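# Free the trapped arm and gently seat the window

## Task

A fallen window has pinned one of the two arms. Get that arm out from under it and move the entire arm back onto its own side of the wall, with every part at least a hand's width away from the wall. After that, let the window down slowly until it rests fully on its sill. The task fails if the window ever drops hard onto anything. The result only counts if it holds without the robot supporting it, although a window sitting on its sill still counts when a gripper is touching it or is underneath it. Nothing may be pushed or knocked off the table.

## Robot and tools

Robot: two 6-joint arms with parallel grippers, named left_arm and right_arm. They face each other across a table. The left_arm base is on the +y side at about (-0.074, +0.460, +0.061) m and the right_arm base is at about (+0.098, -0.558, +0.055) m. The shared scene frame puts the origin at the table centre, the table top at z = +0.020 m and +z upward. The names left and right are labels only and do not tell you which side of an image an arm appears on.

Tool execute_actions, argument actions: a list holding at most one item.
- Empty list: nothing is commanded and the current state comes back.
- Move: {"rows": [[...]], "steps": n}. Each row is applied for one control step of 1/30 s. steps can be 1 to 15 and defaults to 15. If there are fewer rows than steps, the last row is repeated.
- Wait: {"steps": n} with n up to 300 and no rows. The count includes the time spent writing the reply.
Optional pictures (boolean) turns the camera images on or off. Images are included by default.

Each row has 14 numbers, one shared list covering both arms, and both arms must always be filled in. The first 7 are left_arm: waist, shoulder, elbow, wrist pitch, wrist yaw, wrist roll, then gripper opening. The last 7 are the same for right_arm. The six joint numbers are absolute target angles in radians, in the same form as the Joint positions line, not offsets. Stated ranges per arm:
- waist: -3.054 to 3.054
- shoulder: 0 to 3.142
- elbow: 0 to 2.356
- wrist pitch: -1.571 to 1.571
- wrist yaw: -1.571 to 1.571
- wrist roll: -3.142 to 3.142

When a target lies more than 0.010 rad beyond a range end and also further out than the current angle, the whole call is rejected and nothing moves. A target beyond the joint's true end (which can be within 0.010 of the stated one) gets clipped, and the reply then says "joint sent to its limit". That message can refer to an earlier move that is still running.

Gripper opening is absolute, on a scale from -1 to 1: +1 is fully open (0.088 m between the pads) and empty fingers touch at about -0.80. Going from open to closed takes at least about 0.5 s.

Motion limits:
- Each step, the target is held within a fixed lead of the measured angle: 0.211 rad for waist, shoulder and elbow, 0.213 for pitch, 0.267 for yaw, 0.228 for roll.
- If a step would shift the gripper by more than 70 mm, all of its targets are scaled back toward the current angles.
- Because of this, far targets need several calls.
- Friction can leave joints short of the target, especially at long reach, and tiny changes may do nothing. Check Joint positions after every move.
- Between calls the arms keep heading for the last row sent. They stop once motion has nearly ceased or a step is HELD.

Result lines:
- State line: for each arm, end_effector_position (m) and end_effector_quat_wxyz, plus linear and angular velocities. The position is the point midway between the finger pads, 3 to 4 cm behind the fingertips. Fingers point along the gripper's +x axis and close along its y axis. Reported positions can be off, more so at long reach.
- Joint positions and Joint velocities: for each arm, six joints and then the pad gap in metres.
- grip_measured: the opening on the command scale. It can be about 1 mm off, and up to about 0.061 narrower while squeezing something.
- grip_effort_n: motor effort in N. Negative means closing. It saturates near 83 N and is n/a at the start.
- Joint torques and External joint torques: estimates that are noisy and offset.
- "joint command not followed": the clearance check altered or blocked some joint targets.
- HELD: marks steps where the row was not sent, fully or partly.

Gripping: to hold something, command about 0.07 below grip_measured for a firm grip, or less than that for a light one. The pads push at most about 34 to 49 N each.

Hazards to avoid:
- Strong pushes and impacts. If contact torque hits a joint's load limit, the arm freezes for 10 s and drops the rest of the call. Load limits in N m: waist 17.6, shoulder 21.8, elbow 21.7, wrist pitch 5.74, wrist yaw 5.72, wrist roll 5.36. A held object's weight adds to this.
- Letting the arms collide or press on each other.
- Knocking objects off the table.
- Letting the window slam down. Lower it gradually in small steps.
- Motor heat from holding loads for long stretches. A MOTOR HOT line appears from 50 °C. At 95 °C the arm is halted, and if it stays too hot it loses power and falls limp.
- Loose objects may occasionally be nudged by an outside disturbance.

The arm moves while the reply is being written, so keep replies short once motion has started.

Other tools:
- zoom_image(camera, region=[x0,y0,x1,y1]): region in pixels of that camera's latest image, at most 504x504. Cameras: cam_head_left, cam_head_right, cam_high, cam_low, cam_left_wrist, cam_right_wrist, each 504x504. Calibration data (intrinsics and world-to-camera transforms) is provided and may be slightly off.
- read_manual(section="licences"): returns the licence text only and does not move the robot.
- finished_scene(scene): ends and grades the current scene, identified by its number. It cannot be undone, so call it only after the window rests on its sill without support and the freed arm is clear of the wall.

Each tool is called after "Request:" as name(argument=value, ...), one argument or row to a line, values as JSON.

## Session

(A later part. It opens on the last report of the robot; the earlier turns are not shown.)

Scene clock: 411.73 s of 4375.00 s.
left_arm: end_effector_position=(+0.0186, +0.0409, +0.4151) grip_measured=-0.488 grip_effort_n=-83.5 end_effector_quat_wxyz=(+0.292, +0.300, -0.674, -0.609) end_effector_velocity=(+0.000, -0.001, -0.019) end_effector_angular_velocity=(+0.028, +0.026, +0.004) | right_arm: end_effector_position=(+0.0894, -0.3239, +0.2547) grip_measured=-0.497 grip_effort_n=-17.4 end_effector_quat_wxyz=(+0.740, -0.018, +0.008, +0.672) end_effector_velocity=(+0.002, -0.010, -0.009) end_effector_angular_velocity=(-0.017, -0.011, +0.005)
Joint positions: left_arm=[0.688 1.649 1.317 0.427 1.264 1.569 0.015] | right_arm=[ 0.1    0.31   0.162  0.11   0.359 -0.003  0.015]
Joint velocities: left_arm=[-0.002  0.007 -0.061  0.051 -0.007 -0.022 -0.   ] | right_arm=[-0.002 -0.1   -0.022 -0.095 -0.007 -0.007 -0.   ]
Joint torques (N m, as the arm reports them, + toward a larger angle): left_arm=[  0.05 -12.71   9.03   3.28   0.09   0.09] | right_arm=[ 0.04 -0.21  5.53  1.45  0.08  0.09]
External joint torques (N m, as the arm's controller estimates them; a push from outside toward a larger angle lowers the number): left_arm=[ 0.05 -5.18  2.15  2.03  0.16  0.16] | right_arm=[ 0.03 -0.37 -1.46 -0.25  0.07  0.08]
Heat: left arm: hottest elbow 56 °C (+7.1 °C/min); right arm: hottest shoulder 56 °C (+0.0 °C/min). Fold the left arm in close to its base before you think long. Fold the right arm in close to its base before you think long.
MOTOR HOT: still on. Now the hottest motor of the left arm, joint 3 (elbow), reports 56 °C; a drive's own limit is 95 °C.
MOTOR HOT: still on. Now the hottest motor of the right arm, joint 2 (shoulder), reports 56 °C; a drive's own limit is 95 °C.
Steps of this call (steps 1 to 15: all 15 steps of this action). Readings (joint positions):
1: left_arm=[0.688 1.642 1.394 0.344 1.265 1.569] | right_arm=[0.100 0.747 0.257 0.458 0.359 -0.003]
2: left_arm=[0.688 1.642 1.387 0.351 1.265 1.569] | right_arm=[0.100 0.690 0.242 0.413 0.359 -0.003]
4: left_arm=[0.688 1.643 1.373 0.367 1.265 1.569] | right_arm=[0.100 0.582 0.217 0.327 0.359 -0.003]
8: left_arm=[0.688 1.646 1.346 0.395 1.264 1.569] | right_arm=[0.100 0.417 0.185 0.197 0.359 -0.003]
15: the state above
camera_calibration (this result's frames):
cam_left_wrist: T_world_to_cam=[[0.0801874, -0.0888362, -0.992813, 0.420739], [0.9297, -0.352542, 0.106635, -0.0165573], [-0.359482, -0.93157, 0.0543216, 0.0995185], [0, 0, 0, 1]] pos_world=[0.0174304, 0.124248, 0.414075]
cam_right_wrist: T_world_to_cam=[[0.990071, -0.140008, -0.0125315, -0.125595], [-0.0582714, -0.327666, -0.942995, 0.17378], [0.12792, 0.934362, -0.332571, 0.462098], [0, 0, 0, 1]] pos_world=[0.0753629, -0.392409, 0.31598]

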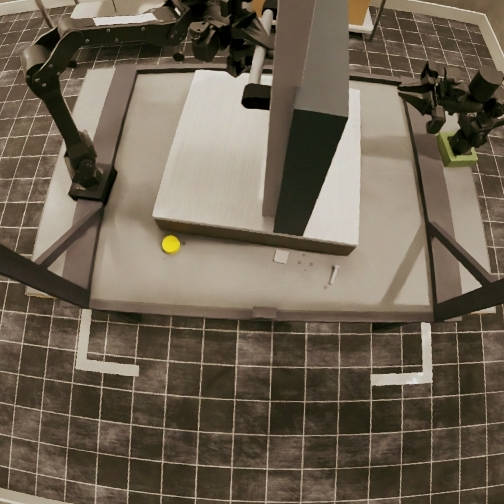

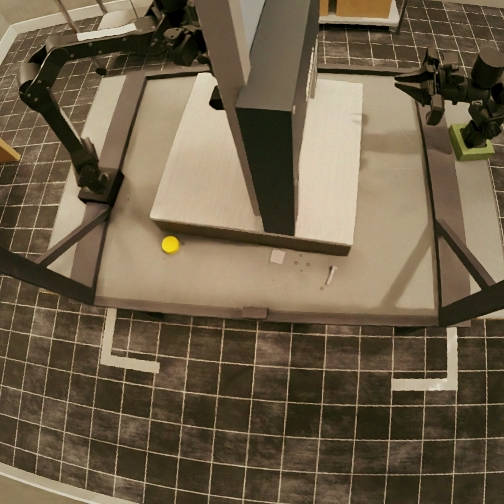

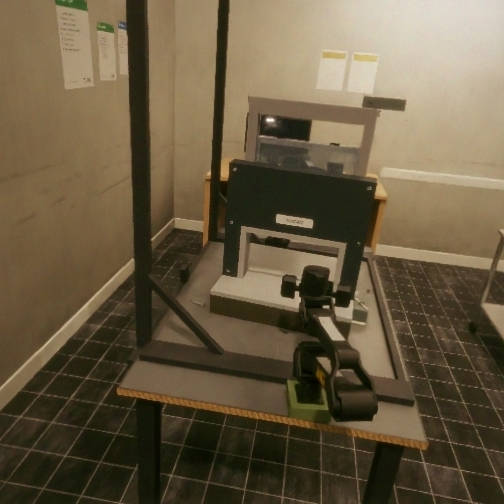

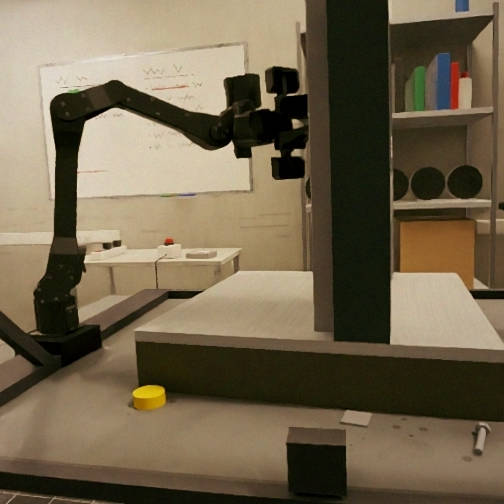

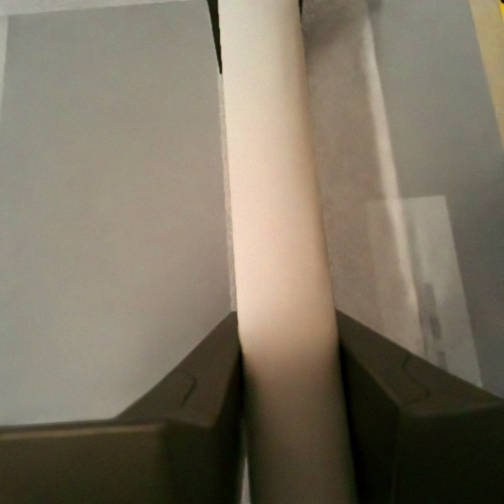

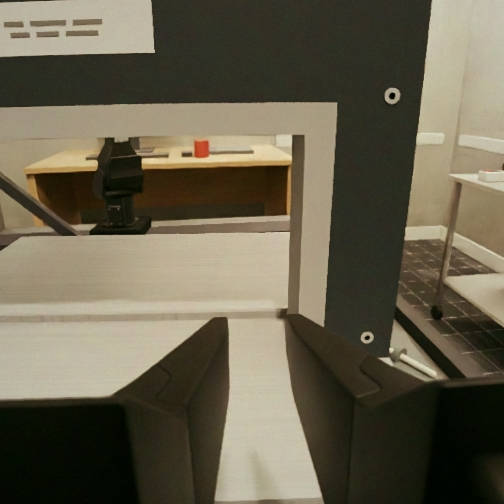

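Request:
execute_actions(
  actions=[
    {"rows": [[0.689,1.6164,1.3341,0.459,1.268,1.573,-0.55,0.1,0.3,0.15,0.1,0.361,0,-0.5],[0.689,1.6168,1.3315,0.461,1.268,1.573,-0.55,0.1,0.3,0.15,0.1,0.361,0,-0.5],[0.689,1.6174,1.3272,0.465,1.268,1.573,-0.55,0.1,0.3,0.15,0.1,0.361,0,-0.5],[0.689,1.6183,1.3212,0.472,1.268,1.573,-0.55,0.1,0.3,0.15,0.1,0.361,0,-0.5],[0.689,1.6196,1.3136,0.480,1.268,1.573,-0.55,0.1,0.3,0.15,0.1,0.361,0,-0.5],[0.689,1.6211,1.3048,0.490,1.268,1.573,-0.55,0.1,0.3,0.15,0.1,0.361,0,-0.5],[0.689,1.6230,1.2949,0.501,1.268,1.573,-0.55,0.1,0.3,0.15,0.1,0.361,0,-0.5],[0.689,1.6253,1.2842,0.514,1.268,1.573,-0.55,0.1,0.3,0.15,0.1,0.361,0,-0.5],[0.689,1.6277,1.2735,0.526,1.268,1.573,-0.55,0.1,0.3,0.15,0.1,0.361,0,-0.5],[0.689,1.6303,1.2629,0.539,1.268,1.573,-0.55,0.1,0.3,0.15,0.1,0.361,0,-0.5],[0.689,1.6331,1.2525,0.552,1.268,1.573,-0.55,0.1,0.3,0.15,0.1,0.361,0,-0.5],[0.689,1.6360,1.2423,0.564,1.268,1.573,-0.55,0.1,0.3,0.15,0.1,0.361,0,-0.5],[0.689,1.6391,1.2322,0.577,1.268,1.573,-0.55,0.1,0.3,0.15,0.1,0.361,0,-0.5],[0.689,1.6424,1.2222,0.589,1.268,1.573,-0.55,0.1,0.3,0.15,0.1,0.361,0,-0.5],[0.689,1.6458,1.2124,0.602,1.268,1.573,-0.55,0.1,0.3,0.15,0.1,0.361,0,-0.5]], "steps": 15},
  ],
  pictures=false,
)

Request:
execute_actions(
  actions=[
    {"rows": [[0.689,1.6494,1.2028,0.615,1.268,1.573,-0.55,0.1,0.3,0.15,0.1,0.361,0,-0.5],[0.689,1.6532,1.1933,0.627,1.268,1.573,-0.55,0.1,0.3,0.15,0.1,0.361,0,-0.5],[0.689,1.6572,1.1840,0.640,1.268,1.573,-0.55,0.1,0.3,0.15,0.1,0.361,0,-0.5],[0.689,1.6613,1.1749,0.652,1.268,1.573,-0.55,0.1,0.3,0.15,0.1,0.361,0,-0.5],[0.689,1.6655,1.1659,0.665,1.268,1.573,-0.55,0.1,0.3,0.15,0.1,0.361,0,-0.5],[0.689,1.6700,1.1570,0.677,1.268,1.573,-0.55,0.1,0.3,0.15,0.1,0.361,0,-0.5],[0.689,1.6746,1.1483,0.690,1.268,1.573,-0.55,0.1,0.3,0.15,0.1,0.361,0,-0.5],[0.689,1.6794,1.1398,0.703,1.268,1.573,-0.55,0.1,0.3,0.15,0.1,0.361,0,-0.5],[0.689,1.6844,1.1314,0.715,1.268,1.573,-0.55,0.1,0.3,0.15,0.1,0.361,0,-0.5],[0.689,1.6895,1.1232,0.728,1.268,1.573,-0.55,0.1,0.3,0.15,0.1,0.361,0,-0.5],[0.689,1.6948,1.1152,0.740,1.268,1.573,-0.55,0.1,0.3,0.15,0.1,0.361,0,-0.5],[0.689,1.7002,1.1073,0.753,1.268,1.573,-0.55,0.1,0.3,0.15,0.1,0.361,0,-0.5],[0.689,1.7059,1.0995,0.766,1.268,1.573,-0.55,0.1,0.3,0.15,0.1,0.361,0,-0.5],[0.689,1.7116,1.0919,0.778,1.268,1.573,-0.55,0.1,0.3,0.15,0.1,0.361,0,-0.5],[0.689,1.7176,1.0845,0.791,1.268,1.573,-0.55,0.1,0.3,0.15,0.1,0.361,0,-0.5]], "steps": 15},
  ],
  pictures=false,
)

Request:
execute_actions(
  actions=[
    {"rows": [[0.689,1.7237,1.0772,0.803,1.268,1.573,-0.55,0.1,0.3,0.15,0.1,0.361,0,-0.5],[0.689,1.7300,1.0701,0.816,1.268,1.573,-0.55,0.1,0.3,0.15,0.1,0.361,0,-0.5],[0.689,1.7365,1.0631,0.829,1.268,1.573,-0.55,0.1,0.3,0.15,0.1,0.361,0,-0.5],[0.689,1.7431,1.0563,0.841,1.268,1.573,-0.55,0.1,0.3,0.15,0.1,0.361,0,-0.5],[0.689,1.7499,1.0497,0.854,1.268,1.573,-0.55,0.1,0.3,0.15,0.1,0.361,0,-0.5],[0.689,1.7569,1.0432,0.866,1.268,1.573,-0.55,0.1,0.3,0.15,0.1,0.361,0,-0.5],[0.689,1.7641,1.0368,0.879,1.268,1.573,-0.55,0.1,0.3,0.15,0.1,0.361,0,-0.5],[0.689,1.7714,1.0307,0.892,1.268,1.573,-0.55,0.1,0.3,0.15,0.1,0.361,0,-0.5],[0.689,1.7788,1.0246,0.904,1.268,1.573,-0.55,0.1,0.3,0.15,0.1,0.361,0,-0.5],[0.689,1.7865,1.0188,0.917,1.268,1.573,-0.55,0.1,0.3,0.15,0.1,0.361,0,-0.5],[0.689,1.7943,1.0131,0.929,1.268,1.573,-0.55,0.1,0.3,0.15,0.1,0.361,0,-0.5],[0.689,1.8019,1.0078,0.941,1.268,1.573,-0.55,0.1,0.3,0.15,0.1,0.361,0,-0.5],[0.689,1.8092,1.0029,0.953,1.268,1.573,-0.55,0.1,0.3,0.15,0.1,0.361,0,-0.5],[0.689,1.8163,0.9984,0.963,1.268,1.573,-0.55,0.1,0.3,0.15,0.1,0.361,0,-0.5],[0.689,1.8230,0.9943,0.974,1.268,1.573,-0.55,0.1,0.3,0.15,0.1,0.361,0,-0.5]], "steps": 15},
  ],
  pictures=false,
)

Request:
execute_actions(
  actions=[
    {"rows": [[0.689,1.8295,0.9905,0.983,1.268,1.573,-0.55,0.1,0.3,0.15,0.1,0.361,0,-0.5],[0.689,1.8355,0.9871,0.992,1.268,1.573,-0.55,0.1,0.3,0.15,0.1,0.361,0,-0.5],[0.689,1.8413,0.9839,1.000,1.268,1.573,-0.55,0.1,0.3,0.15,0.1,0.361,0,-0.5],[0.689,1.8466,0.9811,1.008,1.268,1.573,-0.55,0.1,0.3,0.15,0.1,0.361,0,-0.5],[0.689,1.8516,0.9786,1.015,1.268,1.573,-0.55,0.1,0.3,0.15,0.1,0.361,0,-0.5],[0.689,1.8561,0.9763,1.021,1.268,1.573,-0.55,0.1,0.3,0.15,0.1,0.361,0,-0.5],[0.689,1.8603,0.9743,1.027,1.268,1.573,-0.55,0.1,0.3,0.15,0.1,0.361,0,-0.5],[0.689,1.8639,0.9725,1.032,1.268,1.573,-0.55,0.1,0.3,0.15,0.1,0.361,0,-0.5],[0.689,1.8672,0.9710,1.036,1.268,1.573,-0.55,0.1,0.3,0.15,0.1,0.361,0,-0.5],[0.689,1.8700,0.9697,1.040,1.268,1.573,-0.55,0.1,0.3,0.15,0.1,0.361,0,-0.5],[0.689,1.8724,0.9686,1.043,1.268,1.573,-0.55,0.1,0.3,0.15,0.1,0.361,0,-0.5],[0.689,1.8745,0.9677,1.046,1.268,1.573,-0.55,0.1,0.3,0.15,0.1,0.361,0,-0.5],[0.689,1.8766,0.9668,1.049,1.268,1.573,-0.55,0.1,0.3,0.15,0.1,0.361,0,-0.5],[0.689,1.8788,0.9658,1.052,1.268,1.573,-0.55,0.1,0.3,0.15,0.1,0.361,0,-0.5],[0.689,1.8809,0.9649,1.054,1.268,1.573,-0.55,0.1,0.3,0.15,0.1,0.361,0,-0.5]], "steps": 15},
  ],
  pictures=false,
)

Request:
execute_actions(
  actions=[
    {"rows": [[0.689,1.8831,0.9640,1.057,1.268,1.573,-0.55,0.1,0.3,0.15,0.1,0.361,0,-0.5],[0.689,1.8853,0.9632,1.060,1.268,1.573,-0.55,0.1,0.3,0.15,0.1,0.361,0,-0.5],[0.689,1.8876,0.9623,1.063,1.268,1.573,-0.55,0.1,0.3,0.15,0.1,0.361,0,-0.5],[0.689,1.8898,0.9615,1.066,1.268,1.573,-0.55,0.1,0.3,0.15,0.1,0.361,0,-0.5],[0.689,1.8920,0.9606,1.068,1.268,1.573,-0.55,0.1,0.3,0.15,0.1,0.361,0,-0.5],[0.689,1.8942,0.9597,1.071,1.268,1.573,-0.55,0.1,0.3,0.15,0.1,0.361,0,-0.5],[0.689,1.8964,0.9589,1.074,1.268,1.573,-0.55,0.1,0.3,0.15,0.1,0.361,0,-0.5],[0.689,1.8987,0.9580,1.077,1.268,1.573,-0.55,0.1,0.3,0.15,0.1,0.361,0,-0.5],[0.689,1.9009,0.9572,1.080,1.268,1.573,-0.55,0.1,0.3,0.15,0.1,0.361,0,-0.5],[0.689,1.9031,0.9563,1.083,1.268,1.573,-0.55,0.1,0.3,0.15,0.1,0.361,0,-0.5],[0.689,1.9053,0.9554,1.086,1.268,1.573,-0.55,0.1,0.3,0.15,0.1,0.361,0,-0.5],[0.689,1.9075,0.9546,1.088,1.268,1.573,-0.55,0.1,0.3,0.15,0.1,0.361,0,-0.5],[0.689,1.9098,0.9537,1.091,1.268,1.573,-0.55,0.1,0.3,0.15,0.1,0.361,0,-0.5],[0.689,1.9120,0.9529,1.094,1.268,1.573,-0.55,0.1,0.3,0.15,0.1,0.361,0,-0.5],[0.689,1.9142,0.9520,1.097,1.268,1.573,-0.55,0.1,0.3,0.15,0.1,0.361,0,-0.5]], "steps": 15},
  ],
  pictures=false,
)

Request:
execute_actions(
  actions=[
    {"rows": [[0.689,1.9162,0.9514,1.0994,1.268,1.573,-0.55,0.1,0.3,0.15,0.1,0.361,0,-0.5],[0.689,1.9181,0.9507,1.1017,1.268,1.573,-0.55,0.1,0.3,0.15,0.1,0.361,0,-0.5],[0.689,1.9201,0.9501,1.1041,1.268,1.573,-0.55,0.1,0.3,0.15,0.1,0.361,0,-0.5],[0.689,1.9220,0.9495,1.1065,1.268,1.573,-0.55,0.1,0.3,0.15,0.1,0.361,0,-0.5],[0.689,1.9240,0.9489,1.1088,1.268,1.573,-0.55,0.1,0.3,0.15,0.1,0.361,0,-0.5],[0.689,1.9259,0.9482,1.1112,1.268,1.573,-0.55,0.1,0.3,0.15,0.1,0.361,0,-0.5],[0.689,1.9279,0.9476,1.1136,1.268,1.573,-0.55,0.1,0.3,0.15,0.1,0.361,0,-0.5],[0.689,1.9298,0.9470,1.1160,1.268,1.573,-0.55,0.1,0.3,0.15,0.1,0.361,0,-0.5],[0.689,1.9318,0.9464,1.1183,1.268,1.573,-0.55,0.1,0.3,0.15,0.1,0.361,0,-0.5],[0.689,1.9337,0.9457,1.1207,1.268,1.573,-0.55,0.1,0.3,0.15,0.1,0.361,0,-0.5],[0.689,1.9357,0.9451,1.1231,1.268,1.573,-0.55,0.1,0.3,0.15,0.1,0.361,0,-0.5],[0.689,1.9376,0.9445,1.1254,1.268,1.573,-0.55,0.1,0.3,0.15,0.1,0.361,0,-0.5],[0.689,1.9395,0.9439,1.1278,1.268,1.573,-0.55,0.1,0.3,0.15,0.1,0.361,0,-0.5],[0.689,1.9415,0.9432,1.1302,1.268,1.573,-0.55,0.1,0.3,0.15,0.1,0.361,0,-0.5],[0.689,1.9434,0.9426,1.1325,1.268,1.573,-0.55,0.1,0.3,0.15,0.1,0.361,0,-0.5]], "steps": 15},
  ],
  pictures=false,
)

Request:
execute_actions(
  actions=[
    {"rows": [[0.689,1.9448,0.9420,1.1330,1.268,1.573,-0.55,0.1,0.3,0.15,0.1,0.361,0,-0.5],[0.689,1.9462,0.9414,1.1330,1.268,1.573,-0.55,0.1,0.3,0.15,0.1,0.361,0,-0.5],[0.689,1.9476,0.9408,1.1330,1.268,1.573,-0.55,0.1,0.3,0.15,0.1,0.361,0,-0.5],[0.689,1.9490,0.9402,1.1325,1.268,1.573,-0.55,0.1,0.3,0.15,0.1,0.361,0,-0.5],[0.689,1.9504,0.9395,1.1315,1.268,1.573,-0.55,0.1,0.3,0.15,0.1,0.361,0,-0.5],[0.689,1.9517,0.9388,1.1305,1.268,1.573,-0.55,0.1,0.3,0.15,0.1,0.361,0,-0.5],[0.689,1.9531,0.9381,1.1295,1.268,1.573,-0.55,0.1,0.3,0.15,0.1,0.361,0,-0.5],[0.689,1.9545,0.9374,1.1283,1.268,1.573,-0.55,0.1,0.3,0.15,0.1,0.361,0,-0.5],[0.689,1.9559,0.9367,1.1271,1.268,1.573,-0.55,0.1,0.3,0.15,0.1,0.361,0,-0.5],[0.689,1.9573,0.9360,1.1259,1.268,1.573,-0.55,0.1,0.3,0.15,0.1,0.361,0,-0.5],[0.689,1.9587,0.9353,1.1247,1.268,1.573,-0.55,0.1,0.3,0.15,0.1,0.361,0,-0.5],[0.689,1.9601,0.9346,1.1235,1.268,1.573,-0.55,0.1,0.3,0.15,0.1,0.361,0,-0.5],[0.689,1.9615,0.9339,1.1223,1.268,1.573,-0.55,0.1,0.3,0.15,0.1,0.361,0,-0.5],[0.689,1.9629,0.9332,1.1211,1.268,1.573,-0.55,0.1,0.3,0.15,0.1,0.361,0,-0.5],[0.689,1.9643,0.9325,1.1199,1.268,1.573,-0.55,0.1,0.3,0.15,0.1,0.361,0,-0.5]], "steps": 15},
  ],
  pictures=false,
)

Request:
execute_actions(
  actions=[
    {"rows": [[0.689,1.9657,0.9318,1.1186,1.268,1.573,-0.55,0.1,0.3,0.15,0.1,0.361,0,-0.5],[0.689,1.9671,0.9311,1.1173,1.268,1.573,-0.55,0.1,0.3,0.15,0.1,0.361,0,-0.5],[0.689,1.9685,0.9304,1.1160,1.268,1.573,-0.55,0.1,0.3,0.15,0.1,0.361,0,-0.5],[0.689,1.9699,0.9297,1.1147,1.268,1.573,-0.55,0.1,0.3,0.15,0.1,0.361,0,-0.5],[0.689,1.9713,0.9290,1.1134,1.268,1.573,-0.55,0.1,0.3,0.15,0.1,0.361,0,-0.5],[0.689,1.9727,0.9283,1.1121,1.268,1.573,-0.55,0.1,0.3,0.15,0.1,0.361,0,-0.5],[0.689,1.9741,0.9276,1.1108,1.268,1.573,-0.55,0.1,0.3,0.15,0.1,0.361,0,-0.5],[0.689,1.9755,0.9269,1.1095,1.268,1.573,-0.55,0.1,0.3,0.15,0.1,0.361,0,-0.5],[0.689,1.9769,0.9262,1.1082,1.268,1.573,-0.55,0.1,0.3,0.15,0.1,0.361,0,-0.5],[0.689,1.9783,0.9255,1.1069,1.268,1.573,-0.55,0.1,0.3,0.15,0.1,0.361,0,-0.5],[0.689,1.9797,0.9248,1.1056,1.268,1.573,-0.55,0.1,0.3,0.15,0.1,0.361,0,-0.5],[0.689,1.9811,0.9241,1.1043,1.268,1.573,-0.55,0.1,0.3,0.15,0.1,0.361,0,-0.5],[0.689,1.9825,0.9234,1.1030,1.268,1.573,-0.55,0.1,0.3,0.15,0.1,0.361,0,-0.5],[0.689,1.9838,0.9227,1.1015,1.268,1.573,-0.55,0.1,0.3,0.15,0.1,0.361,0,-0.5],[0.689,1.9850,0.9220,1.1000,1.268,1.573,-0.55,0.1,0.3,0.15,0.1,0.361,0,-0.5]], "steps": 15},
  ],
  pictures=true,
)

Scene clock: 532.23 s of 4375.00 s.
left_arm: end_effector_position=(+0.0194, +0.0397, +0.3839) grip_measured=-0.488 grip_effort_n=-83.5 end_effector_quat_wxyz=(+0.294, +0.301, -0.673, -0.609) end_effector_velocity=(+0.002, -0.004, -0.108) end_effector_angular_velocity=(+0.044, +0.031, +0.005) | right_arm: end_effector_position=(+0.0896, -0.3246, +0.2544) grip_measured=-0.497 grip_effort_n=-17.4 end_effector_quat_wxyz=(+0.740, -0.018, +0.008, +0.672) end_effector_velocity=(+0.002, +0.000, -0.003) end_effector_angular_velocity=(-0.012, -0.011, -0.009)
Joint positions: left_arm=[0.688 1.67  1.215 0.548 1.259 1.569 0.015] | right_arm=[ 0.1    0.303  0.162  0.102  0.359 -0.003  0.015]
Joint velocities: left_arm=[-0.002  0.095 -0.31   0.359 -0.007 -0.007  0.   ] | right_arm=[-0.002  0.002 -0.002 -0.007  0.007 -0.007  0.   ]
Joint torques (N m, as the arm reports them, + toward a larger angle): left_arm=[  0.18 -12.13   8.74   3.28   0.28   0.06] | right_arm=[ 0.04 -0.31  5.56  1.4   0.08  0.08]
External joint torques (N m, as the arm's controller estimates them; a push from outside toward a larger angle lowers the number): left_arm=[ 0.18 -4.58  1.99  2.05  0.35  0.13] | right_arm=[ 0.05 -0.45 -1.45 -0.31  0.06  0.07]
Heat: left arm: hottest wrist pitch 61 °C (+4.0 °C/min); right arm: hottest shoulder 44 °C (-3.0 °C/min). Fold the left arm in close to its base before you think long.
MOTOR HOT: still on. Now the hottest motor of the left arm, joint 4 (wrist pitch), reports 61 °C; a drive's own limit is 95 °C.
MOTOR HOT: cleared. Now the hottest motor of the right arm, joint 2 (shoulder), reports 44 °C.
Steps of this call (steps 1 to 15: the robot went on to your last target; steps 16 to 90: nothing new was sent; then 117.00 s passed at rest; steps 91 to 105: all 15 steps of this action). Readings (joint positions):
91: left_arm=[0.688 1.650 1.313 0.432 1.264 1.569] | right_arm=[0.100 0.303 0.162 0.102 0.359 -0.003]
92: left_arm=[0.688 1.650 1.313 0.433 1.264 1.569] | right_arm=[0.100 0.303 0.162 0.102 0.359 -0.003]
94: left_arm=[0.688 1.650 1.309 0.439 1.262 1.569] | right_arm=[0.100 0.303 0.162 0.102 0.359 -0.003]
98: left_arm=[0.688 1.652 1.287 0.467 1.259 1.569] | right_arm=[0.100 0.303 0.162 0.102 0.359 -0.003]
105: the state above

Scene clock: 532.73 s of 4375.00 s.
left_arm: end_effector_position=(+0.0203, +0.0380, +0.3343) grip_measured=-0.488 grip_effort_n=-83.5 end_effector_quat_wxyz=(+0.294, +0.301, -0.671, -0.611) end_effector_velocity=(+0.003, -0.004, -0.097) end_effector_angular_velocity=(+0.015, +0.020, +0.019) | right_arm: end_effector_position=(+0.0896, -0.3246, +0.2544) grip_measured=-0.497 grip_effort_n=-17.4 end_effector_quat_wxyz=(+0.740, -0.018, +0.008, +0.672) end_effector_velocity=(+0.001, -0.001, -0.001) end_effector_angular_velocity=(-0.003, -0.008, -0.005)
Joint positions: left_arm=[0.687 1.736 1.085 0.737 1.259 1.569 0.015] | right_arm=[ 0.1    0.303  0.162  0.102  0.359 -0.003  0.015]
Joint velocities: left_arm=[-0.002  0.159 -0.232  0.388 -0.022 -0.022 -0.   ] | right_arm=[ 0.002 -0.007 -0.002 -0.007  0.007 -0.007  0.   ]
Joint torques (N m, as the arm reports them, + toward a larger angle): left_arm=[  0.09 -12.13   7.89   3.22   0.33   0.1 ] | right_arm=[ 0.04 -0.3   5.53  1.41  0.07  0.09]
External joint torques (N m, as the arm's controller estimates them; a push from outside toward a larger angle lowers the number): left_arm=[ 0.08 -4.47  1.54  2.01  0.39  0.16] | right_arm=[ 0.03 -0.42 -1.52 -0.31  0.06  0.08]
Heat: left arm: hottest wrist pitch 61 °C (+4.0 °C/min); right arm: hottest shoulder 44 °C (-3.0 °C/min). Fold the left arm in close to its base before you think long.
MOTOR HOT: still on. Now the hottest motor of the left arm, joint 4 (wrist pitch), reports 61 °C; a drive's own limit is 95 °C.
Steps of this call (steps 1 to 15: all 15 steps of this action). Readings (joint positions):
1: left_arm=[0.688 1.674 1.205 0.560 1.259 1.569] | right_arm=[0.100 0.303 0.162 0.102 0.359 -0.003]
2: left_arm=[0.688 1.677 1.195 0.573 1.259 1.569] | right_arm=[0.100 0.303 0.162 0.102 0.359 -0.003]
4: left_arm=[0.688 1.684 1.177 0.599 1.259 1.569] | right_arm=[0.100 0.303 0.162 0.102 0.359 -0.003]
8: left_arm=[0.687 1.700 1.142 0.649 1.259 1.569] | right_arm=[0.100 0.303 0.162 0.102 0.359 -0.003]
15: the state above

Scene clock: 533.23 s of 4375.00 s.
left_arm: end_effector_position=(+0.0213, +0.0364, +0.2848) grip_measured=-0.488 grip_effort_n=-83.5 end_effector_quat_wxyz=(+0.294, +0.301, -0.668, -0.614) end_effector_velocity=(+0.005, -0.005, -0.095) end_effector_angular_velocity=(+0.025, +0.015, +0.025) | right_arm: end_effector_position=(+0.0896, -0.3246, +0.2544) grip_measured=-0.497 grip_effort_n=-17.4 end_effector_quat_wxyz=(+0.740, -0.018, +0.008, +0.672) end_effector_velocity=(+0.002, -0.000, -0.002) end_effector_angular_velocity=(-0.006, +0.005, -0.010)
Joint positions: left_arm=[0.687 1.835 0.99  0.924 1.259 1.569 0.015] | right_arm=[ 0.1    0.303  0.162  0.102  0.359 -0.003  0.015]
Joint velocities: left_arm=[ 0.002  0.217 -0.149  0.33  -0.022  0.007 -0.   ] | right_arm=[-0.002 -0.002 -0.002 -0.007  0.007  0.007 -0.   ]
Joint torques (N m, as the arm reports them, + toward a larger angle): left_arm=[  0.17 -12.15   7.38   3.2    0.32   0.08] | right_arm=[ 0.04 -0.31  5.53  1.41  0.07  0.09]
External joint torques (N m, as the arm's controller estimates them; a push from outside toward a larger angle lowers the number): left_arm=[ 0.16 -4.13  1.44  1.95  0.38  0.14] | right_arm=[ 0.04 -0.44 -1.51 -0.31  0.06  0.08]
Heat: left arm: hottest wrist pitch 61 °C (+4.0 °C/min); right arm: hottest shoulder 44 °C (-3.0 °C/min). Fold the left arm in close to its base before you think long.
MOTOR HOT: still on. Now the hottest motor of the left arm, joint 4 (wrist pitch), reports 61 °C; a drive's own limit is 95 °C.
Steps of this call (steps 1 to 15: all 15 steps of this action). Readings (joint positions):
1: left_arm=[0.687 1.741 1.078 0.750 1.259 1.569] | right_arm=[0.100 0.303 0.162 0.102 0.359 -0.003]
2: left_arm=[0.687 1.747 1.070 0.762 1.259 1.569] | right_arm=[0.100 0.303 0.162 0.102 0.359 -0.003]
4: left_arm=[0.687 1.759 1.056 0.788 1.259 1.569] | right_arm=[0.100 0.303 0.162 0.102 0.359 -0.003]
8: left_arm=[0.687 1.785 1.029 0.838 1.259 1.569] | right_arm=[0.100 0.303 0.162 0.102 0.359 -0.003]
15: the state above

Scene clock: 533.73 s of 4375.00 s.
left_arm: end_effector_position=(+0.0218, +0.0356, +0.2579) grip_measured=-0.488 grip_effort_n=-83.5 end_effector_quat_wxyz=(+0.295, +0.300, -0.666, -0.616) end_effector_velocity=(+0.000, -0.002, -0.023) end_effector_angular_velocity=(+0.011, +0.010, +0.005) | right_arm: end_effector_position=(+0.0896, -0.3246, +0.2544) grip_measured=-0.497 grip_effort_n=-17.4 end_effector_quat_wxyz=(+0.740, -0.018, +0.008, +0.672) end_effector_velocity=(-0.001, +0.000, -0.000) end_effector_angular_velocity=(+0.000, -0.021, +0.006)
Joint positions: left_arm=[0.687 1.903 0.952 1.023 1.259 1.569 0.015] | right_arm=[ 0.1    0.303  0.162  0.102  0.359 -0.003  0.015]
Joint velocities: left_arm=[-0.002  0.061 -0.027  0.081 -0.007 -0.007 -0.   ] | right_arm=[-0.002  0.002 -0.002  0.007 -0.007 -0.022  0.   ]
Joint torques (N m, as the arm reports them, + toward a larger angle): left_arm=[  0.15 -12.2    6.82   3.13   0.35   0.09] | right_arm=[ 0.04 -0.3   5.53  1.41  0.08  0.09]
External joint torques (N m, as the arm's controller estimates them; a push from outside toward a larger angle lowers the number): left_arm=[ 0.15 -4.09  1.27  1.88  0.4   0.16] | right_arm=[ 0.05 -0.44 -1.5  -0.3   0.07  0.08]
Heat: left arm: hottest wrist pitch 61 °C (+4.0 °C/min); right arm: hottest shoulder 44 °C (-3.0 °C/min). Fold the left arm in close to its base before you think long.
MOTOR HOT: still on. Now the hottest motor of the left arm, joint 4 (wrist pitch), reports 61 °C; a drive's own limit is 95 °C.
Steps of this call (steps 1 to 15: all 15 steps of this action). Readings (joint positions):
1: left_arm=[0.687 1.842 0.985 0.935 1.259 1.569] | right_arm=[0.100 0.303 0.162 0.102 0.359 -0.003]
2: left_arm=[0.687 1.849 0.981 0.945 1.259 1.569] | right_arm=[0.100 0.303 0.162 0.102 0.359 -0.003]
4: left_arm=[0.687 1.862 0.973 0.963 1.259 1.569] | right_arm=[0.100 0.303 0.162 0.102 0.359 -0.003]
8: left_arm=[0.687 1.882 0.962 0.993 1.259 1.569] | right_arm=[0.100 0.303 0.162 0.102 0.359 -0.003]
15: the state above

Scene clock: 534.23 s of 4375.00 s.
left_arm: end_effector_position=(+0.0220, +0.0353, +0.2466) grip_measured=-0.488 grip_effort_n=-83.5 end_effector_quat_wxyz=(+0.294, +0.300, -0.666, -0.616) end_effector_velocity=(+0.002, -0.003, -0.023) end_effector_angular_velocity=(+0.010, +0.011, +0.019) | right_arm: end_effector_position=(+0.0896, -0.3246, +0.2544) grip_measured=-0.497 grip_effort_n=-17.4 end_effector_quat_wxyz=(+0.740, -0.018, +0.008, +0.672) end_effector_velocity=(-0.002, -0.000, -0.004) end_effector_angular_velocity=(-0.014, -0.025, +0.011)
Joint positions: left_arm=[0.687 1.935 0.94  1.067 1.26  1.569 0.015] | right_arm=[ 0.1    0.303  0.162  0.102  0.359 -0.003  0.015]
Joint velocities: left_arm=[-0.002  0.066 -0.022  0.081 -0.022 -0.007 -0.   ] | right_arm=[ 0.002 -0.002 -0.007 -0.007 -0.007 -0.022 -0.001]
Joint torques (N m, as the arm reports them, + toward a larger angle): left_arm=[  0.16 -12.19   6.64   3.11   0.31   0.08] | right_arm=[ 0.03 -0.31  5.53  1.41  0.07  0.09]
External joint torques (N m, as the arm's controller estimates them; a push from outside toward a larger angle lowers the number): left_arm=[ 0.14 -4.06  1.26  1.88  0.37  0.14] | right_arm=[ 0.02 -0.45 -1.48 -0.3   0.07  0.08]
Heat: left arm: hottest wrist pitch 61 °C (+4.0 °C/min); right arm: hottest shoulder 44 °C (-3.0 °C/min). Fold the left arm in close to its base before you think long.
MOTOR HOT: still on. Now the hottest motor of the left arm, joint 4 (wrist pitch), reports 61 °C; a drive's own limit is 95 °C.
Steps of this call (steps 1 to 15: all 15 steps of this action). Readings (joint positions):
1: left_arm=[0.687 1.905 0.952 1.027 1.259 1.569] | right_arm=[0.100 0.303 0.162 0.102 0.359 -0.003]
2: left_arm=[0.687 1.907 0.951 1.030 1.259 1.569] | right_arm=[0.100 0.303 0.162 0.102 0.359 -0.003]
4: left_arm=[0.687 1.911 0.949 1.036 1.259 1.569] | right_arm=[0.100 0.303 0.162 0.102 0.359 -0.003]
8: left_arm=[0.687 1.919 0.946 1.047 1.260 1.569] | right_arm=[0.100 0.303 0.162 0.102 0.359 -0.003]
15: the state above

Scene clock: 534.73 s of 4375.00 s.
left_arm: end_effector_position=(+0.0222, +0.0349, +0.2365) grip_measured=-0.488 grip_effort_n=-83.5 end_effector_quat_wxyz=(+0.295, +0.300, -0.665, -0.617) end_effector_velocity=(-0.001, -0.000, -0.023) end_effector_angular_velocity=(+0.037, +0.031, -0.010) | right_arm: end_effector_position=(+0.0896, -0.3246, +0.2544) grip_measured=-0.497 grip_effort_n=-17.4 end_effector_quat_wxyz=(+0.740, -0.018, +0.008, +0.672) end_effector_velocity=(+0.003, +0.000, -0.003) end_effector_angular_velocity=(-0.012, -0.011, -0.014)
Joint positions: left_arm=[0.687 1.964 0.93  1.104 1.26  1.569 0.015] | right_arm=[ 0.1    0.303  0.162  0.102  0.359 -0.003  0.015]
Joint velocities: left_arm=[-0.002  0.061 -0.017  0.051  0.007 -0.022 -0.   ] | right_arm=[-0.007  0.002 -0.002 -0.007  0.007 -0.007 -0.   ]
Joint torques (N m, as the arm reports them, + toward a larger angle): left_arm=[  0.11 -12.06   6.37   3.16   0.33   0.07] | right_arm=[ 0.04 -0.3   5.53  1.42  0.08  0.08]
External joint torques (N m, as the arm's controller estimates them; a push from outside toward a larger angle lowers the number): left_arm=[ 0.16 -3.85  1.18  1.94  0.37  0.14] | right_arm=[ 0.05 -0.46 -1.47 -0.29  0.06  0.07]
Heat: left arm: hottest wrist pitch 61 °C (+4.0 °C/min); right arm: hottest shoulder 44 °C (-3.0 °C/min). Fold the left arm in close to its base before you think long.
MOTOR HOT: still on. Now the hottest motor of the left arm, joint 4 (wrist pitch), reports 61 °C; a drive's own limit is 95 °C.
Steps of this call (steps 1 to 15: all 15 steps of this action). Readings (joint positions):
1: left_arm=[0.687 1.937 0.939 1.070 1.260 1.569] | right_arm=[0.100 0.303 0.162 0.102 0.359 -0.003]
2: left_arm=[0.687 1.939 0.938 1.072 1.260 1.569] | right_arm=[0.100 0.303 0.162 0.102 0.359 -0.003]
4: left_arm=[0.687 1.943 0.937 1.078 1.260 1.569] | right_arm=[0.100 0.303 0.162 0.102 0.359 -0.003]
8: left_arm=[0.687 1.951 0.935 1.087 1.260 1.569] | right_arm=[0.100 0.303 0.162 0.102 0.359 -0.003]
15: the state above

Scene clock: 535.23 s of 4375.00 s.
left_arm: end_effector_position=(+0.0222, +0.0349, +0.2298) grip_measured=-0.488 grip_effort_n=-83.5 end_effector_quat_wxyz=(+0.295, +0.300, -0.660, -0.622) end_effector_velocity=(+0.001, -0.002, -0.009) end_effector_angular_velocity=(+0.049, +0.040, +0.019) | right_arm: end_effector_position=(+0.0896, -0.3246, +0.2544) grip_measured=-0.497 grip_effort_n=-17.4 end_effector_quat_wxyz=(+0.740, -0.018, +0.008, +0.672) end_effector_velocity=(-0.003, +0.000, +0.001) end_effector_angular_velocity=(+0.008, +0.010, +0.019)
Joint positions: left_arm=[0.687 1.979 0.925 1.11  1.26  1.569 0.015] | right_arm=[ 0.1    0.303  0.162  0.102  0.359 -0.003  0.015]
Joint velocities: left_arm=[-0.002  0.012 -0.007 -0.022 -0.022 -0.022 -0.   ] | right_arm=[-0.002 -0.002 -0.002  0.007 -0.022  0.007 -0.   ]
Joint torques (N m, as the arm reports them, + toward a larger angle): left_arm=[  0.08 -10.95   5.55   2.34   0.29   0.04] | right_arm=[ 0.04 -0.31  5.53  1.41  0.08  0.08]
External joint torques (N m, as the arm's controller estimates them; a push from outside toward a larger angle lowers the number): left_arm=[ 0.07 -2.84  0.49  1.16  0.34  0.1 ] | right_arm=[ 0.03 -0.44 -1.51 -0.31  0.07  0.07]
Heat: left arm: hottest wrist pitch 61 °C (+4.0 °C/min); right arm: hottest shoulder 44 °C (-3.0 °C/min). Fold the left arm in close to its base before you think long.
MOTOR HOT: still on. Now the hottest motor of the left arm, joint 4 (wrist pitch), reports 61 °C; a drive's own limit is 95 °C.
Steps of this call (steps 1 to 15: all 15 steps of this action). Readings (joint positions):
1: left_arm=[0.687 1.966 0.930 1.106 1.260 1.569] | right_arm=[0.100 0.303 0.162 0.102 0.359 -0.003]
2: left_arm=[0.687 1.968 0.929 1.107 1.260 1.569] | right_arm=[0.100 0.303 0.162 0.102 0.359 -0.003]
4: left_arm=[0.687 1.971 0.928 1.109 1.260 1.569] | right_arm=[0.100 0.303 0.162 0.102 0.359 -0.003]
8: left_arm=[0.687 1.976 0.926 1.109 1.260 1.569] | right_arm=[0.100 0.303 0.162 0.102 0.359 -0.003]
15: the state above

Scene clock: 535.73 s of 4375.00 s.
left_arm: end_effector_position=(+0.0222, +0.0349, +0.2276) grip_measured=-0.488 grip_effort_n=-83.5 end_effector_quat_wxyz=(+0.295, +0.299, -0.656, -0.627) end_effector_velocity=(-0.005, +0.001, -0.006) end_effector_angular_velocity=(+0.032, +0.022, -0.015) | right_arm: end_effector_position=(+0.0896, -0.3246, +0.2544) grip_measured=-0.497 grip_effort_n=-17.4 end_effector_quat_wxyz=(+0.740, -0.018, +0.008, +0.672) end_effector_velocity=(-0.000, -0.000, -0.002) end_effector_angular_velocity=(-0.008, -0.009, +0.005)
Joint positions: left_arm=[0.687 1.982 0.925 1.101 1.261 1.569 0.015] | right_arm=[ 0.1    0.303  0.162  0.102  0.359 -0.003  0.015]
Joint velocities: left_arm=[-0.007  0.002 -0.007 -0.022  0.007 -0.007 -0.   ] | right_arm=[-0.002 -0.002 -0.002 -0.007 -0.007 -0.007 -0.   ]
Joint torques (N m, as the arm reports them, + toward a larger angle): left_arm=[ 0.11 -9.08  4.64  1.5   0.2   0.09] | right_arm=[ 0.04 -0.31  5.53  1.41  0.07  0.09]
External joint torques (N m, as the arm's controller estimates them; a push from outside toward a larger angle lowers the number): left_arm=[ 0.17 -0.91 -0.4   0.28  0.22  0.15] | right_arm=[ 0.04 -0.45 -1.48 -0.3   0.06  0.07]
Heat: left arm: hottest wrist pitch 61 °C (+4.0 °C/min); right arm: hottest shoulder 44 °C (-3.0 °C/min). Fold the left arm in close to its base before you think long.
MOTOR HOT: still on. Now the hottest motor of the left arm, joint 4 (wrist pitch), reports 61 °C; a drive's own limit is 95 °C.
Steps of this call (steps 1 to 15: all 15 steps of this action). Readings (joint positions):
1: left_arm=[0.687 1.979 0.925 1.110 1.260 1.569] | right_arm=[0.100 0.303 0.162 0.102 0.359 -0.003]
2: left_arm=[0.687 1.980 0.925 1.110 1.260 1.569] | right_arm=[0.100 0.303 0.162 0.102 0.359 -0.003]
4: left_arm=[0.687 1.980 0.925 1.109 1.260 1.569] | right_arm=[0.100 0.303 0.162 0.102 0.359 -0.003]
8: left_arm=[0.687 1.981 0.925 1.106 1.260 1.569] | right_arm=[0.100 0.303 0.162 0.102 0.359 -0.003]
15: the state above
camera_calibration (this result's frames):
cam_left_wrist: T_world_to_cam=[[0.0536329, -0.046271, -0.997488, 0.233866], [0.932831, -0.354108, 0.0665826, 0.0070706], [-0.356299, -0.934059, 0.0241712, 0.112218], [0, 0, 0, 1]] pos_world=[0.0208447, 0.118143, 0.230095]
cam_right_wrist: T_world_to_cam=[[0.990074, -0.140017, -0.0122321, -0.125985], [-0.0580845, -0.328361, -0.942765, 0.17291], [0.127986, 0.934117, -0.333234, 0.46274], [0, 0, 0, 1]] pos_world=[0.0755532, -0.393117, 0.315673]

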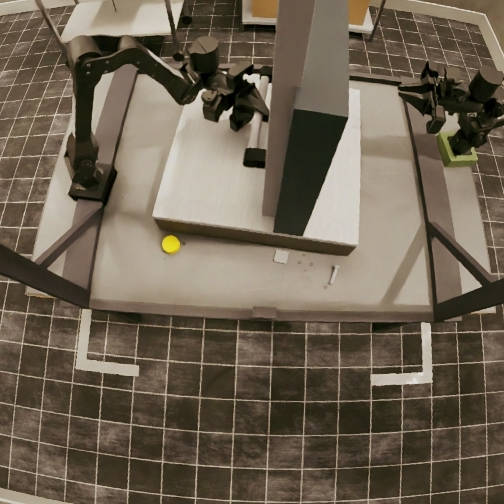

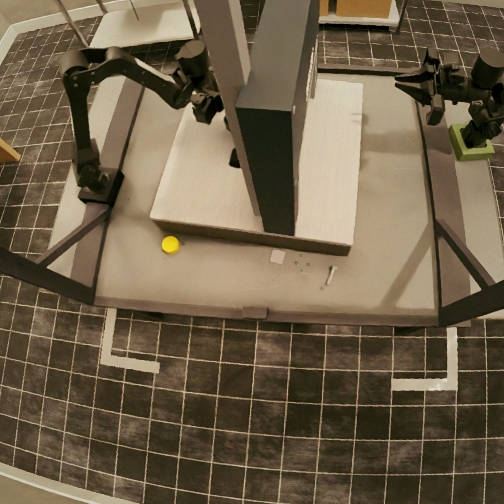

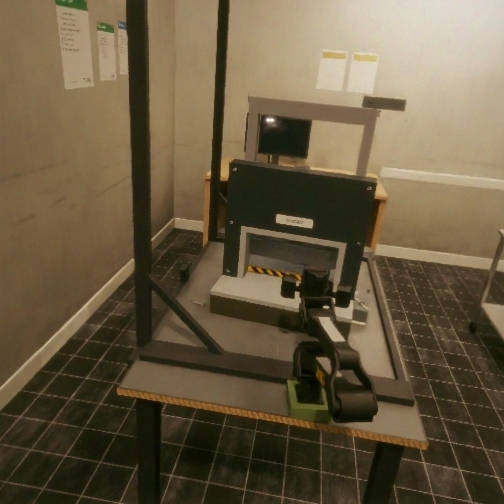

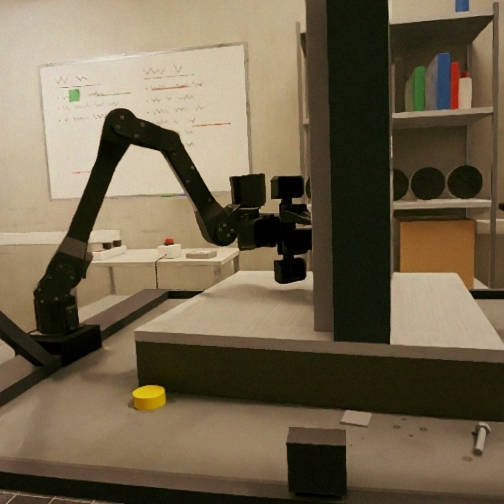

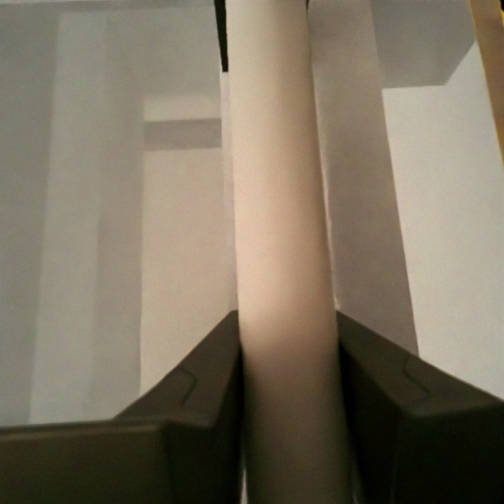

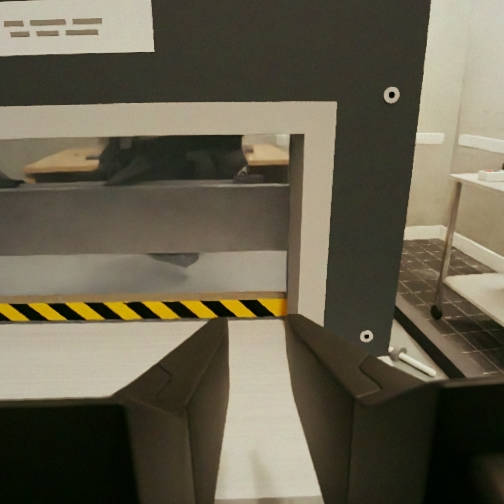

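Request:
execute_actions(
  actions=[],
)

Scene clock: 545.73 s of 4375.00 s.
left_arm: end_effector_position=(+0.0223, +0.0349, +0.2274) grip_measured=-0.488 grip_effort_n=-83.5 end_effector_quat_wxyz=(+0.295, +0.299, -0.656, -0.627) end_effector_velocity=(+0.002, -0.000, -0.001) end_effector_angular_velocity=(+0.011, +0.010, +0.010) | right_arm: end_effector_position=(+0.0896, -0.3246, +0.2544) grip_measured=-0.497 grip_effort_n=-17.4 end_effector_quat_wxyz=(+0.740, -0.018, +0.008, +0.672) end_effector_velocity=(-0.000, -0.000, +0.001) end_effector_angular_velocity=(+0.008, +0.009, +0.005)
Joint positions: left_arm=[0.688 1.982 0.925 1.099 1.261 1.57  0.015] | right_arm=[ 0.1    0.303  0.162  0.102  0.359 -0.003  0.015]
Joint velocities: left_arm=[ 0.002 -0.002 -0.002 -0.007 -0.007 -0.007  0.   ] | right_arm=[-0.002 -0.002 -0.002  0.007 -0.007  0.007 -0.   ]
Joint torques (N m, as the arm reports them, + toward a larger angle): left_arm=[ 0.1  -8.78  4.32  1.42  0.22  0.12] | right_arm=[ 0.03 -0.3   5.53  1.41  0.08  0.09]
External joint torques (N m, as the arm's controller estimates them; a push from outside toward a larger angle lowers the number): left_arm=[ 0.01 -0.48 -0.82  0.18  0.26  0.18] | right_arm=[ 0.03 -0.45 -1.49 -0.31  0.07  0.08]
Heat: left arm: hottest wrist pitch 57 °C (-1.0 °C/min); right arm: hottest shoulder 44 °C (-2.0 °C/min). Fold the left arm in close to its base before you think long.
MOTOR HOT: still on. Now the hottest motor of the left arm, joint 4 (wrist pitch), reports 57 °C; a drive's own limit is 95 °C.
Steps of this call (steps 1 to 15: the robot went on to your last target; steps 16 to 90: nothing new was sent; then 7.00 s passed at rest). Readings (joint positions):
1: left_arm=[0.688 1.982 0.925 1.101 1.261 1.569] | right_arm=[0.100 0.303 0.162 0.102 0.359 -0.003]
2: left_arm=[0.688 1.982 0.925 1.100 1.261 1.570] | right_arm=[0.100 0.303 0.162 0.102 0.359 -0.003]
4: left_arm=[0.688 1.982 0.925 1.100 1.261 1.570] | right_arm=[0.100 0.303 0.162 0.102 0.359 -0.003]
8: left_arm=[0.688 1.982 0.925 1.099 1.261 1.570] | right_arm=[0.100 0.303 0.162 0.102 0.359 -0.003]
90: the state above
All arms were judged still, so your last target was given up. Only a new action makes them travel on or press farther. Fingers that are still opening or closing keep moving.
camera_calibration (this result's frames):
cam_left_wrist: T_world_to_cam=[[0.0529302, -0.0448938, -0.997589, 0.233634], [0.93288, -0.354194, 0.0654365, 0.00725594], [-0.356277, -0.934094, 0.023133, 0.112566], [0, 0, 0, 1]] pos_world=[0.0209694, 0.118206, 0.229992]
cam_right_wrist: T_world_to_cam=[[0.990074, -0.140017, -0.0122321, -0.125985], [-0.0580845, -0.328361, -0.942765, 0.17291], [0.127986, 0.934117, -0.333234, 0.46274], [0, 0, 0, 1]] pos_world=[0.0755532, -0.393117, 0.315673]

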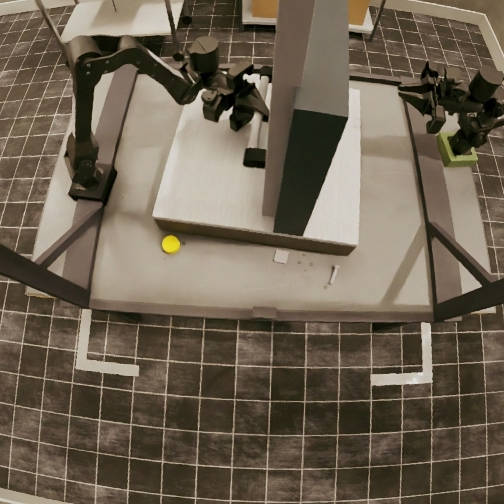

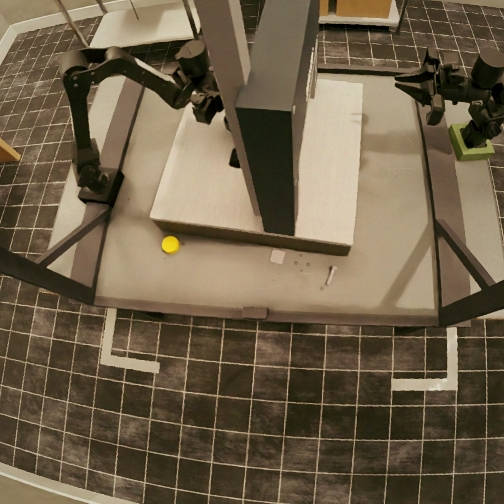

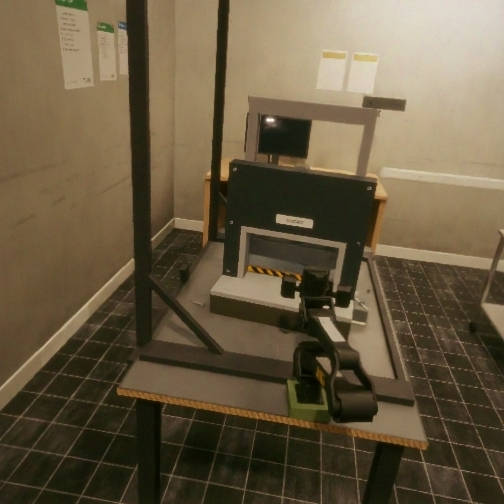

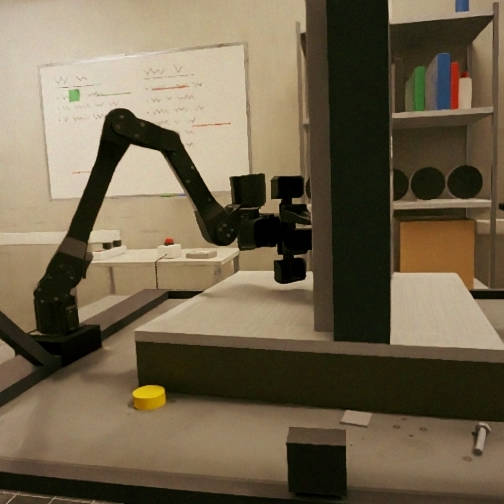

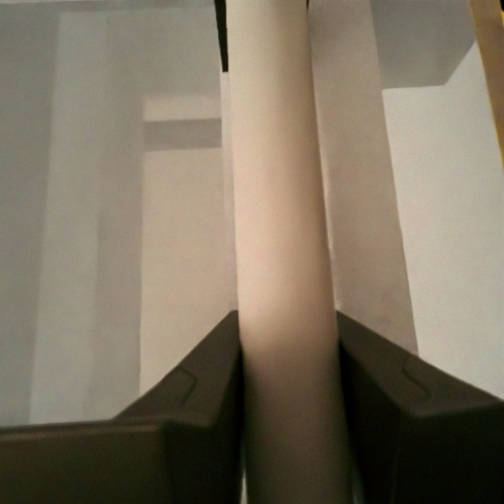

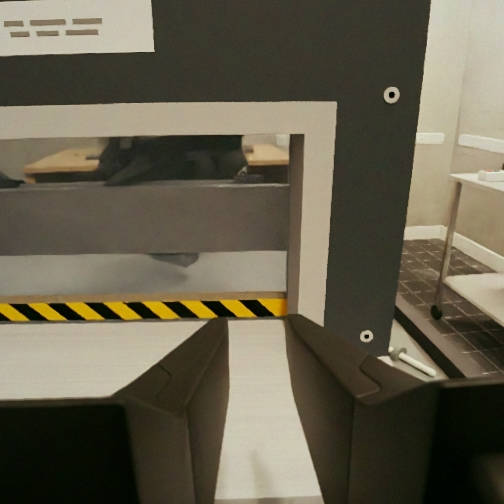

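Request:
zoom_image(
  camera="cam_right_wrist",
  region=[140, 240, 320, 340],
)

Request:
zoom_image(
  camera="cam_low",
  region=[240, 220, 340, 310],
)

Region (140, 240, 320, 340) of cam_right_wrist's 504x504 image, scaled by 2.800, with more detail than that image has.

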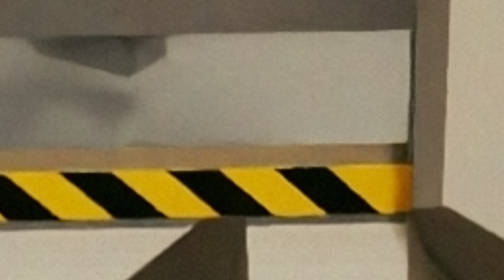

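Region (240, 220, 340, 310) of cam_low's 504x504 image, scaled by 5.040, with more detail than that image has; it fills the top 454 rows of this view, and the rest is white.

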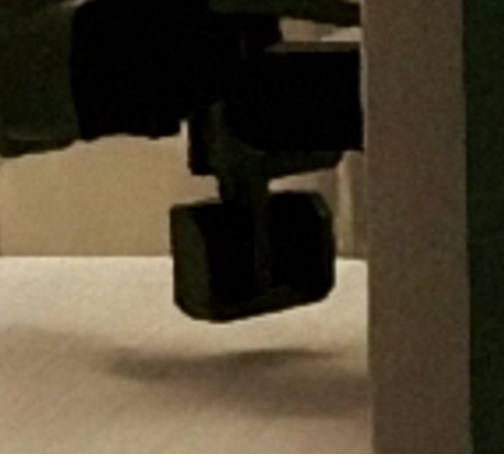

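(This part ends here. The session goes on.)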